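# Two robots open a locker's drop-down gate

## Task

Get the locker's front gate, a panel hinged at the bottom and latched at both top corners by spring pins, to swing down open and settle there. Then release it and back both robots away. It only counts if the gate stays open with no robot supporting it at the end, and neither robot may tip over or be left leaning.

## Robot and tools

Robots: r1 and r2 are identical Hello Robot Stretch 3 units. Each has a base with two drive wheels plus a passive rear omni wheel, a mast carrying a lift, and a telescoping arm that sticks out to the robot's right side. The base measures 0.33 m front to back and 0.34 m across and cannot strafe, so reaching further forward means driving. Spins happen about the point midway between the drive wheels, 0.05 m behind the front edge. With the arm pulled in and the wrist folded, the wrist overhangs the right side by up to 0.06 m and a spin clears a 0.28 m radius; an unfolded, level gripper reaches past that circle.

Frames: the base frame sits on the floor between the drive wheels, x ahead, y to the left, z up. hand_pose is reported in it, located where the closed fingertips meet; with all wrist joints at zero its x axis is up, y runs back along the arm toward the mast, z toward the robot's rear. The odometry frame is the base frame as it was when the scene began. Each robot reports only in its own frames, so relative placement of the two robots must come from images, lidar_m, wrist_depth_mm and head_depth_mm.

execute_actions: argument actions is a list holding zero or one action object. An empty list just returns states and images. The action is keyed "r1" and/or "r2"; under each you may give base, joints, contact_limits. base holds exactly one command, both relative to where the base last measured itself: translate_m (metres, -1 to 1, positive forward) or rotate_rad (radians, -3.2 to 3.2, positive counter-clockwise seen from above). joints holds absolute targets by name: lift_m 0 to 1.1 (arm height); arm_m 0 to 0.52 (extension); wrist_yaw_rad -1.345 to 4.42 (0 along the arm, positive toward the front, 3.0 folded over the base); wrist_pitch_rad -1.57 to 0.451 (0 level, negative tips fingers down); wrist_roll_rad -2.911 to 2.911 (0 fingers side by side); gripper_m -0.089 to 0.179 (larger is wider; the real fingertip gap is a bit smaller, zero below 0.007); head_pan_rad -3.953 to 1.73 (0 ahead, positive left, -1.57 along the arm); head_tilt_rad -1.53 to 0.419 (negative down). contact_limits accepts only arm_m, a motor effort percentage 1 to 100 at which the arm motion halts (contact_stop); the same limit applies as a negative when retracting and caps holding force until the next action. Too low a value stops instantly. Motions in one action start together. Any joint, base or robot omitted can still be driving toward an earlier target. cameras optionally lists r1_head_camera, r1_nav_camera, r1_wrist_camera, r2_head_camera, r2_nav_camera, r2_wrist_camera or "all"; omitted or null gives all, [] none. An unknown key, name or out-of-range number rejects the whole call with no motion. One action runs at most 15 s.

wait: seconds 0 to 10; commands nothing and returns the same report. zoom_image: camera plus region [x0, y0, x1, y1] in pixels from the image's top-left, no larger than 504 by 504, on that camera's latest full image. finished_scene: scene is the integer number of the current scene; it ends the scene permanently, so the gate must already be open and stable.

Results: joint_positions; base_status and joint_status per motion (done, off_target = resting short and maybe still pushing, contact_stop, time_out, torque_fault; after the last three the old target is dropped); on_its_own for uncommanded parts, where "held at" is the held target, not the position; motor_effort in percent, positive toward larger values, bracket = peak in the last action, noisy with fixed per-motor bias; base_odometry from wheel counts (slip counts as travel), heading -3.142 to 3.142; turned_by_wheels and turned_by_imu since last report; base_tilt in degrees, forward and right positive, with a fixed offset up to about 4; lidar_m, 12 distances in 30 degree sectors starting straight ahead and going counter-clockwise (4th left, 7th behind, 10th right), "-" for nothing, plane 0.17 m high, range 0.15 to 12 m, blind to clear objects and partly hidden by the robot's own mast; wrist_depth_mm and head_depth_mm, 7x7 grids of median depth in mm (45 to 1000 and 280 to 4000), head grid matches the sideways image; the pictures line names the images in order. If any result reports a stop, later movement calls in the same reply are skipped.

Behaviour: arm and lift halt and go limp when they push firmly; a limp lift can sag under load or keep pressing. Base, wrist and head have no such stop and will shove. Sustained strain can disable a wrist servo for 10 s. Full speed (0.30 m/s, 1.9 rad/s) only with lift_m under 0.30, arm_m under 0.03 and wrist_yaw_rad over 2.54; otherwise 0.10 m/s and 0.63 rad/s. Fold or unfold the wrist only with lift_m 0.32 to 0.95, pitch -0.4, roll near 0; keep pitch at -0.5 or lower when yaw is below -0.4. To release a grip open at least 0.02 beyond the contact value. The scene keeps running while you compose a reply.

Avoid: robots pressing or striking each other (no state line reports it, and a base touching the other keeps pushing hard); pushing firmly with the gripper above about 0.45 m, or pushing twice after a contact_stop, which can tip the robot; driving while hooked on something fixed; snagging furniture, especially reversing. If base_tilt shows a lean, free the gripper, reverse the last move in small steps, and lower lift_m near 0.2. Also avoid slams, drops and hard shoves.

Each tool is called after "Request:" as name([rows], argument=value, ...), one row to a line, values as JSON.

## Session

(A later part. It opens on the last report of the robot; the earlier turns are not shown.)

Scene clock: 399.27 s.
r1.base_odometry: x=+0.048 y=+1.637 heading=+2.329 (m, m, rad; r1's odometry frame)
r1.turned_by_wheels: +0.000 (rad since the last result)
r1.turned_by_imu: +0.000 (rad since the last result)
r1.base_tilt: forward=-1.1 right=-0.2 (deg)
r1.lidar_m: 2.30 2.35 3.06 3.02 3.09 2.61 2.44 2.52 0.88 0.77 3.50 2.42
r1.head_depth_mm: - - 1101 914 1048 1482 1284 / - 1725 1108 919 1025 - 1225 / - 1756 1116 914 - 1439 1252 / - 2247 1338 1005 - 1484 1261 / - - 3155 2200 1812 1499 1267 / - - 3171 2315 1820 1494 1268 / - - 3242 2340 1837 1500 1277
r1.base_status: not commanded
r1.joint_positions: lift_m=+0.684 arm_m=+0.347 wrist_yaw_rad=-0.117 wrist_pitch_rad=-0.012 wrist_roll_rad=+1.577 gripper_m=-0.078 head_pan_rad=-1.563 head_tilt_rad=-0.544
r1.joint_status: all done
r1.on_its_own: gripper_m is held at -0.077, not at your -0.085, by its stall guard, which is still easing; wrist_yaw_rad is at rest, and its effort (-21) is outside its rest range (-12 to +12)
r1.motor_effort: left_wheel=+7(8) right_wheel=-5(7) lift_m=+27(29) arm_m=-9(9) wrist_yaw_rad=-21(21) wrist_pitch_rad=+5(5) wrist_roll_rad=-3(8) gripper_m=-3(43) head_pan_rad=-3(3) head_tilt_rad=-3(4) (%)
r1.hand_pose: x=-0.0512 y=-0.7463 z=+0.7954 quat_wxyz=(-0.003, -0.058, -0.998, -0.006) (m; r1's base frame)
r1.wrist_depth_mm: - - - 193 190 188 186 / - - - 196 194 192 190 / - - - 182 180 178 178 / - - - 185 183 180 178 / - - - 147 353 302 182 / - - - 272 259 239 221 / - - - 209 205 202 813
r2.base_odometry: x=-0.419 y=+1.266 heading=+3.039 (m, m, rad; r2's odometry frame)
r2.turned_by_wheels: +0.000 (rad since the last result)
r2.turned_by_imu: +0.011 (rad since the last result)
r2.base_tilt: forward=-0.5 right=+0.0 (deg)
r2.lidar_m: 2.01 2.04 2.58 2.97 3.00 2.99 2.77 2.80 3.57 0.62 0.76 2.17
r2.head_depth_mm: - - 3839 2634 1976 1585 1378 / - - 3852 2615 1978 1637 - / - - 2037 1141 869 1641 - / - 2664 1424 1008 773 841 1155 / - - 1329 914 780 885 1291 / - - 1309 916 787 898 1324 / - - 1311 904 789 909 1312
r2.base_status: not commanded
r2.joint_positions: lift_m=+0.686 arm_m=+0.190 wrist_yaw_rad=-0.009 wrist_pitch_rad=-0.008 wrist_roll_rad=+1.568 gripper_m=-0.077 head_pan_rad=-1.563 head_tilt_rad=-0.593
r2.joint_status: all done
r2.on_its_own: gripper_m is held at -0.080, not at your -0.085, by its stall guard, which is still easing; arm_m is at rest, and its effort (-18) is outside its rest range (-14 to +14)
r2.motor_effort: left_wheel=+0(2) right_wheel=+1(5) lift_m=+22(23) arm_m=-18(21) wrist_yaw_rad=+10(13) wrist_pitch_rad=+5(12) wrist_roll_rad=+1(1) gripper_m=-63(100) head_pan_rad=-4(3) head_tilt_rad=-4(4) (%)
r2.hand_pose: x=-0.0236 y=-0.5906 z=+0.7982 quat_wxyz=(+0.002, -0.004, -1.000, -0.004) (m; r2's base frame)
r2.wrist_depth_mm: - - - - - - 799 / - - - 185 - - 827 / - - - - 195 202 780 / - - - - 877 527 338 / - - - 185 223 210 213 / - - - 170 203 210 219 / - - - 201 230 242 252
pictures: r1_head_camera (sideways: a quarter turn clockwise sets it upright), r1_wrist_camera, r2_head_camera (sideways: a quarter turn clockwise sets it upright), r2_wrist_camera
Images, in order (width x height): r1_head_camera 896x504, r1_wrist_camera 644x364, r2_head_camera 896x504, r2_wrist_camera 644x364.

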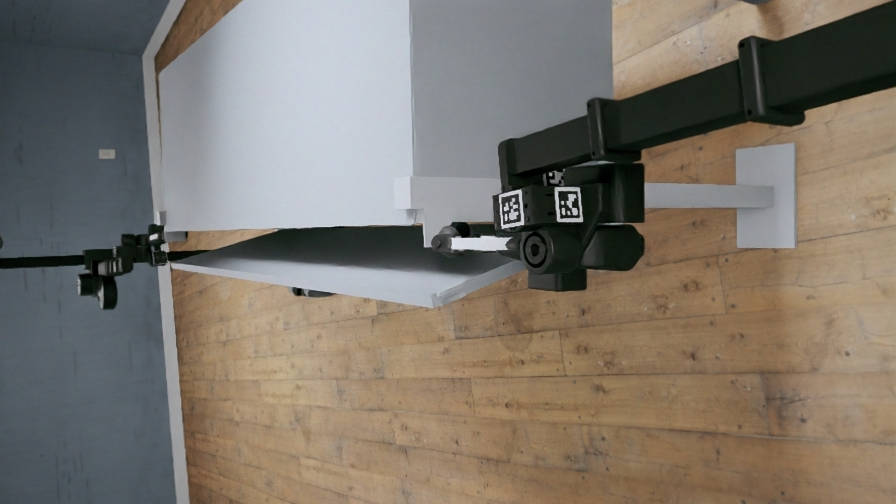

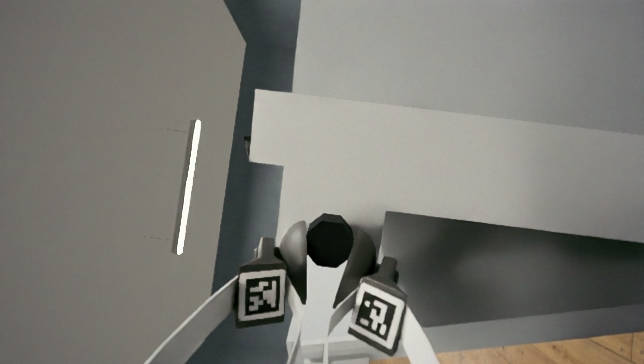

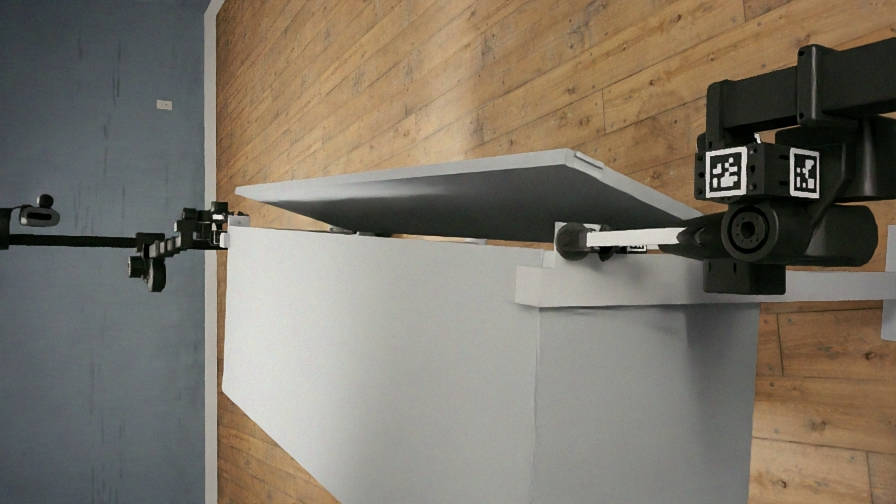

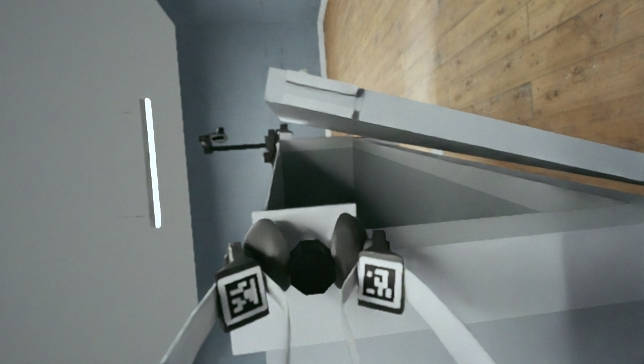

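The gate is dropping. Releasing the knobs and retracting.

Request:
execute_actions([
  {"r1":{"joints":{"gripper_m":0.06}},"r2":{"joints":{"gripper_m":0.06}}},
], cameras=[])

Request:
execute_actions([
  {"r1":{"joints":{"arm_m":0.15}},"r2":{"joints":{"arm_m":0.0}}},
], cameras=["r1_head_camera","r2_head_camera"])

Request:
wait(seconds=3)

Scene clock: 406.73 s.
r1.base_odometry: x=+0.048 y=+1.637 heading=+2.329 (m, m, rad; r1's odometry frame)
r1.turned_by_wheels: +0.000 (rad since the last result)
r1.turned_by_imu: +0.000 (rad since the last result)
r1.base_tilt: forward=-1.1 right=-0.3 (deg)
r1.lidar_m: 2.29 2.34 3.05 3.01 3.09 2.60 2.44 2.51 0.88 0.77 3.50 2.44
r1.head_depth_mm: - - 1103 911 1046 1477 1283 / - 1746 1115 922 1027 - 1228 / - 1761 1120 912 - 1439 1258 / - - 2855 2208 - 1452 1261 / - - 3142 2296 1818 1490 1261 / - - 3207 2328 1821 1500 1268 / - - 3216 2349 1824 1504 1275
r1.base_status: not commanded
r1.joint_positions: lift_m=+0.684 arm_m=+0.346 wrist_yaw_rad=-0.137 wrist_pitch_rad=-0.018 wrist_roll_rad=+1.577 gripper_m=+0.060 head_pan_rad=-1.563 head_tilt_rad=-0.544
r1.joint_status: all done
r1.motor_effort: left_wheel=+1(7) right_wheel=-1(5) lift_m=+28(28) arm_m=-2(7) wrist_yaw_rad=-3(18) wrist_pitch_rad=+7(7) wrist_roll_rad=-3(3) gripper_m=+1(96) head_pan_rad=-3(3) head_tilt_rad=-3(4) (%)
r1.hand_pose: x=-0.0563 y=-0.7446 z=+0.7939 quat_wxyz=(-0.003, -0.069, -0.998, -0.009) (m; r1's base frame)
r1.wrist_depth_mm: - - - 197 195 193 192 / - - - 200 199 196 195 / - - - 185 184 197 197 / - - - 188 186 184 183 / - - - 190 - 187 186 / - - - - - - 949 / - - - - - - 919
r2.base_odometry: x=-0.419 y=+1.266 heading=+3.039 (m, m, rad; r2's odometry frame)
r2.turned_by_wheels: +0.000 (rad since the last result)
r2.turned_by_imu: -0.002 (rad since the last result)
r2.base_tilt: forward=-0.4 right=-0.2 (deg)
r2.lidar_m: 2.01 2.04 2.58 2.97 3.00 2.98 2.77 2.80 3.55 0.62 0.76 2.17
r2.head_depth_mm: - - 3861 2641 1974 1599 1366 / - - 3825 2605 1966 1643 - / - - 3838 2610 1978 1694 - / - - 1440 1017 765 845 1080 / - - 1337 920 782 880 1294 / - - 1322 918 788 899 1322 / - - 1321 910 795 910 1309
r2.base_status: not commanded
r2.joint_positions: lift_m=+0.686 arm_m=+0.188 wrist_yaw_rad=-0.002 wrist_pitch_rad=-0.021 wrist_roll_rad=+1.568 gripper_m=+0.060 head_pan_rad=-1.563 head_tilt_rad=-0.593
r2.joint_status: all done
r2.motor_effort: left_wheel=-1(1) right_wheel=+1(2) lift_m=+23(24) arm_m=-5(16) wrist_yaw_rad=+2(11) wrist_pitch_rad=+10(11) wrist_roll_rad=+1(1) gripper_m=+1(99) head_pan_rad=-3(4) head_tilt_rad=-3(4) (%)
r2.hand_pose: x=-0.0219 y=-0.5890 z=+0.7949 quat_wxyz=(+0.002, -0.001, -1.000, -0.011) (m; r2's base frame)
r2.wrist_depth_mm: - - - - - - 788 / - - - - - - 826 / - - - - - 904 733 / - - - - 849 500 361 / - - - 190 226 214 222 / - - 195 200 209 219 228 / - - - 226 238 252 265
pictures: none
No camera images: the call's "cameras" was empty. Leave "cameras" out to get every camera's image.

Scene clock: 409.43 s.
r1.base_odometry: x=+0.048 y=+1.637 heading=+2.329 (m, m, rad; r1's odometry frame)
r1.turned_by_wheels: +0.000 (rad since the last result)
r1.turned_by_imu: +0.000 (rad since the last result)
r1.base_tilt: forward=-1.0 right=-0.4 (deg)
r1.lidar_m: 2.30 2.35 3.06 3.01 3.10 2.60 2.44 2.51 0.88 0.78 3.49 2.43
r1.head_depth_mm: - - 1102 913 1048 1468 1287 / - 1750 1108 924 1054 1555 - / - 1770 1120 919 1038 - - / - - 2835 2192 1809 1540 1237 / - - 3132 2305 1808 1483 1273 / - - 3223 2319 1821 1493 1266 / - - 3227 2346 1827 1515 1276
r1.base_status: not commanded
r1.joint_positions: lift_m=+0.684 arm_m=+0.150 wrist_yaw_rad=-0.138 wrist_pitch_rad=-0.019 wrist_roll_rad=+1.577 gripper_m=+0.060 head_pan_rad=-1.563 head_tilt_rad=-0.544
r1.joint_status: all done
r1.motor_effort: left_wheel=+1(2) right_wheel=-1(1) lift_m=+28(28) arm_m=-2(0) wrist_yaw_rad=-2(2) wrist_pitch_rad=+7(7) wrist_roll_rad=-3(3) gripper_m=+2(2) head_pan_rad=-4(4) head_tilt_rad=-4(3) (%)
r1.hand_pose: x=-0.0567 y=-0.5486 z=+0.7937 quat_wxyz=(-0.003, -0.069, -0.998, -0.010) (m; r1's base frame)
r1.wrist_depth_mm: - - - - 384 378 377 / - - - 397 390 387 385 / - - - 406 396 395 389 / - - - 386 383 381 380 / - - - - - - 404 / - - - - - - 953 / - - - - - - 927
r2.base_odometry: x=-0.419 y=+1.266 heading=+3.039 (m, m, rad; r2's odometry frame)
r2.turned_by_wheels: +0.000 (rad since the last result)
r2.turned_by_imu: +0.000 (rad since the last result)
r2.base_tilt: forward=-0.4 right=-0.2 (deg)
r2.lidar_m: 2.01 2.04 2.57 2.97 3.00 2.98 2.77 2.81 3.56 0.62 0.76 2.17
r2.head_depth_mm: - - 3894 2636 1984 1607 1345 / - - 3874 2608 1977 1603 1332 / - - 3820 2599 1974 1585 1331 / - 2722 1438 1017 770 917 1086 / - - 1341 925 786 895 1298 / - - 1331 914 789 901 1322 / - - 1320 913 794 909 1321
r2.base_status: not commanded
r2.joint_positions: lift_m=+0.686 arm_m=+0.000 wrist_yaw_rad=-0.001 wrist_pitch_rad=-0.021 wrist_roll_rad=+1.568 gripper_m=+0.060 head_pan_rad=-1.563 head_tilt_rad=-0.593
r2.joint_status: all done
r2.motor_effort: left_wheel=+0(1) right_wheel=+0(0) lift_m=+23(24) arm_m=-5(5) wrist_yaw_rad=+0(2) wrist_pitch_rad=+11(10) wrist_roll_rad=+1(1) gripper_m=+1(1) head_pan_rad=-3(4) head_tilt_rad=-3(4) (%)
r2.hand_pose: x=-0.0216 y=-0.4010 z=+0.7949 quat_wxyz=(+0.002, +0.000, -1.000, -0.011) (m; r2's base frame)
r2.wrist_depth_mm: - - - - - - 791 / - - - - - - 843 / - - - - - - 748 / - - - 394 421 427 440 / - - - 400 417 449 845 / - - - 432 456 479 863 / - - - 444 469 496 859
pictures: r1_head_camera (sideways: a quarter turn clockwise sets it upright), r2_head_camera (sideways: a quarter turn clockwise sets it upright)
Images, in order (width x height): r1_head_camera 896x504, r2_head_camera 896x504.

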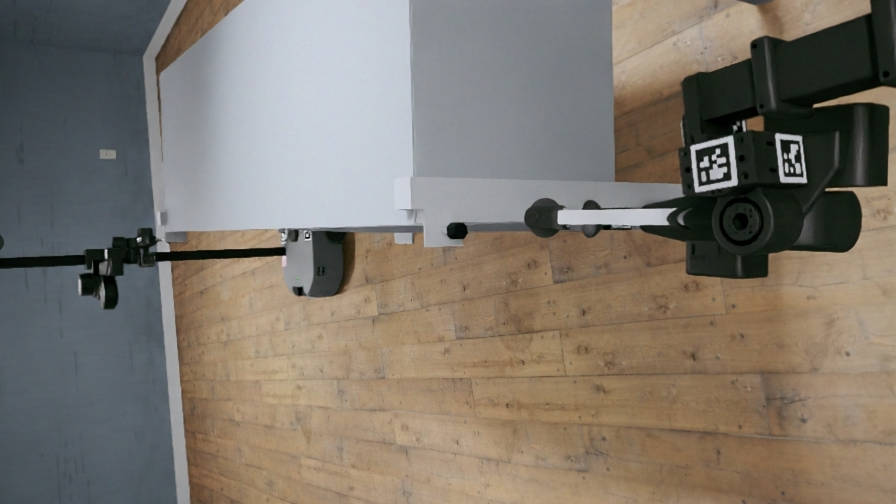

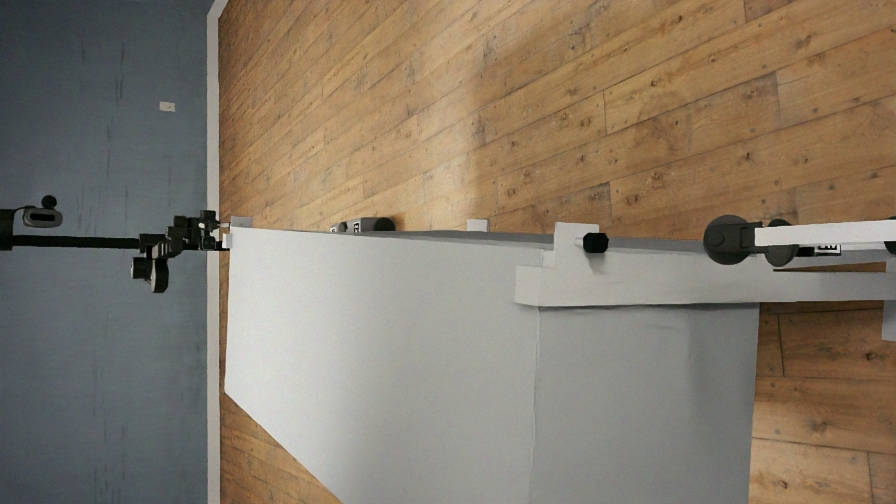

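Scene clock: 412.43 s.
r1.base_odometry: x=+0.048 y=+1.637 heading=+2.329 (m, m, rad; r1's odometry frame)
r1.turned_by_wheels: +0.000 (rad since the last result)
r1.turned_by_imu: +0.000 (rad since the last result)
r1.base_tilt: forward=-0.9 right=-0.2 (deg)
r1.lidar_m: 2.29 2.34 3.06 3.02 3.06 2.60 2.44 2.51 0.88 0.77 3.50 2.44
r1.head_depth_mm: - - 1100 914 1048 1467 1280 / - 1747 1109 923 1055 1545 - / - 1780 1126 916 1044 - - / - - 2843 2193 1799 1545 1237 / - - 3193 2319 1804 1491 1268 / - - 3194 2346 1812 1499 1268 / - - 3277 2350 1834 1509 1279
r1.base_status: not commanded
r1.joint_positions: lift_m=+0.684 arm_m=+0.150 wrist_yaw_rad=-0.138 wrist_pitch_rad=-0.019 wrist_roll_rad=+1.577 gripper_m=+0.060 head_pan_rad=-1.563 head_tilt_rad=-0.544
r1.joint_status: all done
r1.motor_effort: left_wheel=+3(2) right_wheel=+0(1) lift_m=+27(28) arm_m=-2(0) wrist_yaw_rad=-2(2) wrist_pitch_rad=+7(7) wrist_roll_rad=-3(3) gripper_m=+1(2) head_pan_rad=-3(4) head_tilt_rad=-3(3) (%)
r1.hand_pose: x=-0.0567 y=-0.5486 z=+0.7937 quat_wxyz=(-0.003, -0.069, -0.998, -0.010) (m; r1's base frame)
r1.wrist_depth_mm: - - - - 383 383 377 / - - - 398 388 386 381 / - - - 403 396 389 391 / - - - 388 383 381 384 / - - - - - - 404 / - - - - - - 959 / - - - - - - 921
r2.base_odometry: x=-0.419 y=+1.266 heading=+3.039 (m, m, rad; r2's odometry frame)
r2.turned_by_wheels: +0.000 (rad since the last result)
r2.turned_by_imu: +0.000 (rad since the last result)
r2.base_tilt: forward=-0.4 right=-0.2 (deg)
r2.lidar_m: 2.01 2.04 2.58 2.96 3.01 2.99 2.77 2.80 3.55 0.62 0.76 2.17
r2.head_depth_mm: - - 3834 2625 1992 1606 1343 / - - 3918 2625 1982 1599 1327 / - - 3800 2597 1986 1598 1326 / - 2704 1447 1018 770 918 1087 / - - 1339 922 783 890 1301 / - - 1325 916 786 902 1316 / - - 1314 913 795 908 1316
r2.base_status: not commanded
r2.joint_positions: lift_m=+0.686 arm_m=+0.000 wrist_yaw_rad=-0.001 wrist_pitch_rad=-0.021 wrist_roll_rad=+1.568 gripper_m=+0.060 head_pan_rad=-1.563 head_tilt_rad=-0.593
r2.joint_status: all done
r2.motor_effort: left_wheel=-1(1) right_wheel=+0(0) lift_m=+23(24) arm_m=-4(5) wrist_yaw_rad=+1(2) wrist_pitch_rad=+11(10) wrist_roll_rad=+1(1) gripper_m=+1(1) head_pan_rad=-5(4) head_tilt_rad=-4(4) (%)
r2.hand_pose: x=-0.0216 y=-0.4010 z=+0.7949 quat_wxyz=(+0.002, +0.000, -1.000, -0.011) (m; r2's base frame)
r2.wrist_depth_mm: - - - - - - 767 / - - - - - - 824 / - - - - - - 743 / - - - 393 416 422 448 / - - - 398 419 453 842 / - - - 431 451 470 860 / - - - 446 474 505 872
wait: 3.00 s; at rest by 0.27 s
pictures: r1_head_camera (sideways: a quarter turn clockwise sets it upright), r1_nav_camera (sideways: a quarter turn counterclockwise sets it upright), r1_wrist_camera, r2_head_camera (sideways: a quarter turn clockwise sets it upright), r2_nav_camera (sideways: a quarter turn counterclockwise sets it upright), r2_wrist_camera
Images, in order (width x height): r1_head_camera 896x504, r1_nav_camera 672x504, r1_wrist_camera 644x364, r2_head_camera 896x504, r2_nav_camera 672x504, r2_wrist_camera 644x364.

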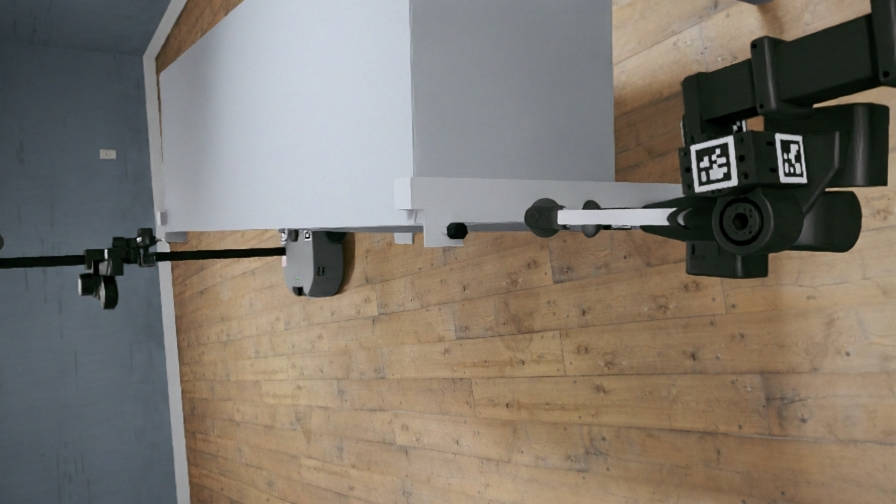

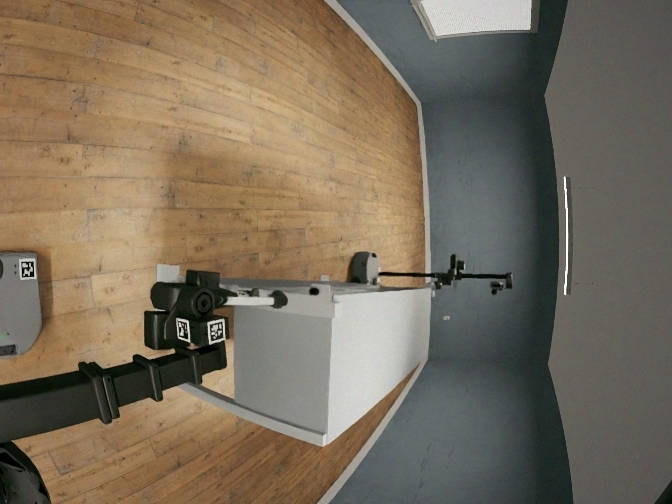

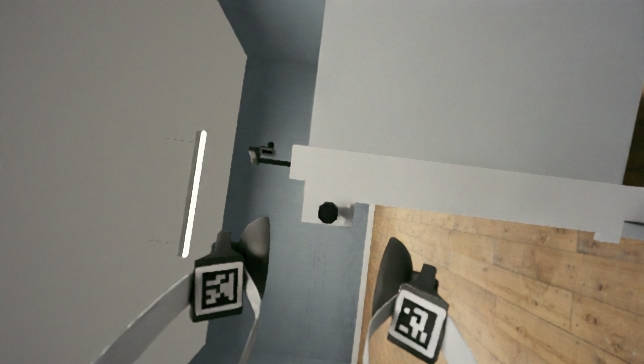

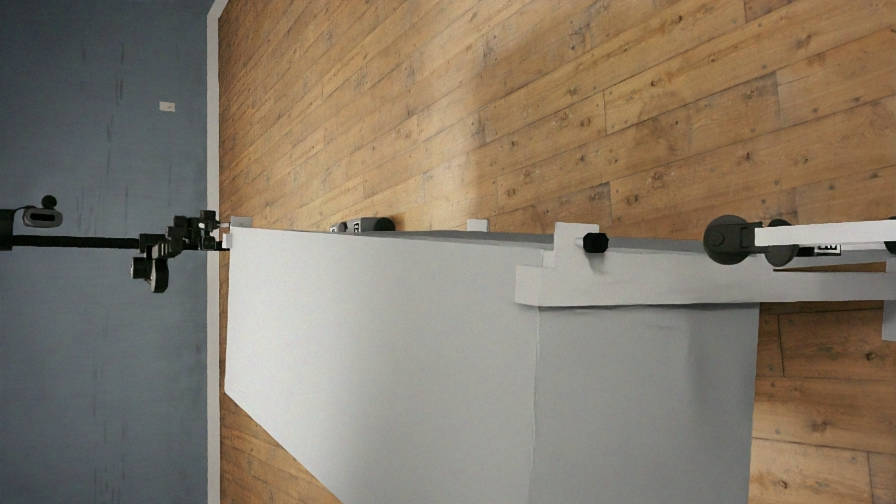

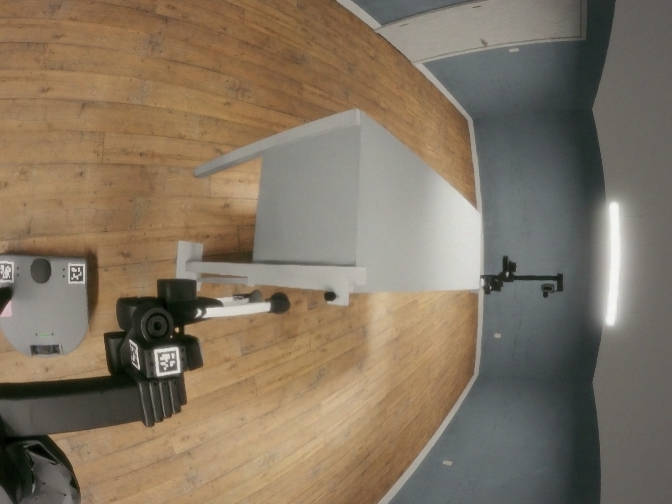

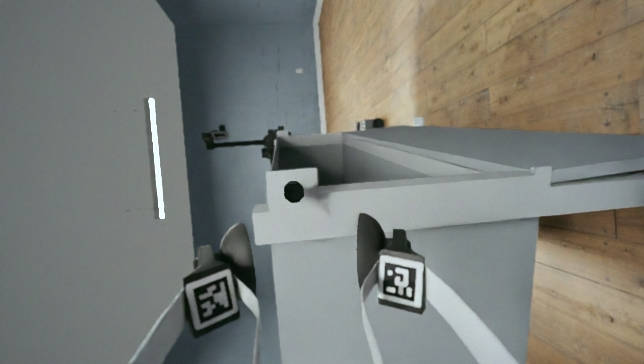

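Request:
finished_scene(scene=1)

The scene is finished: the task was done.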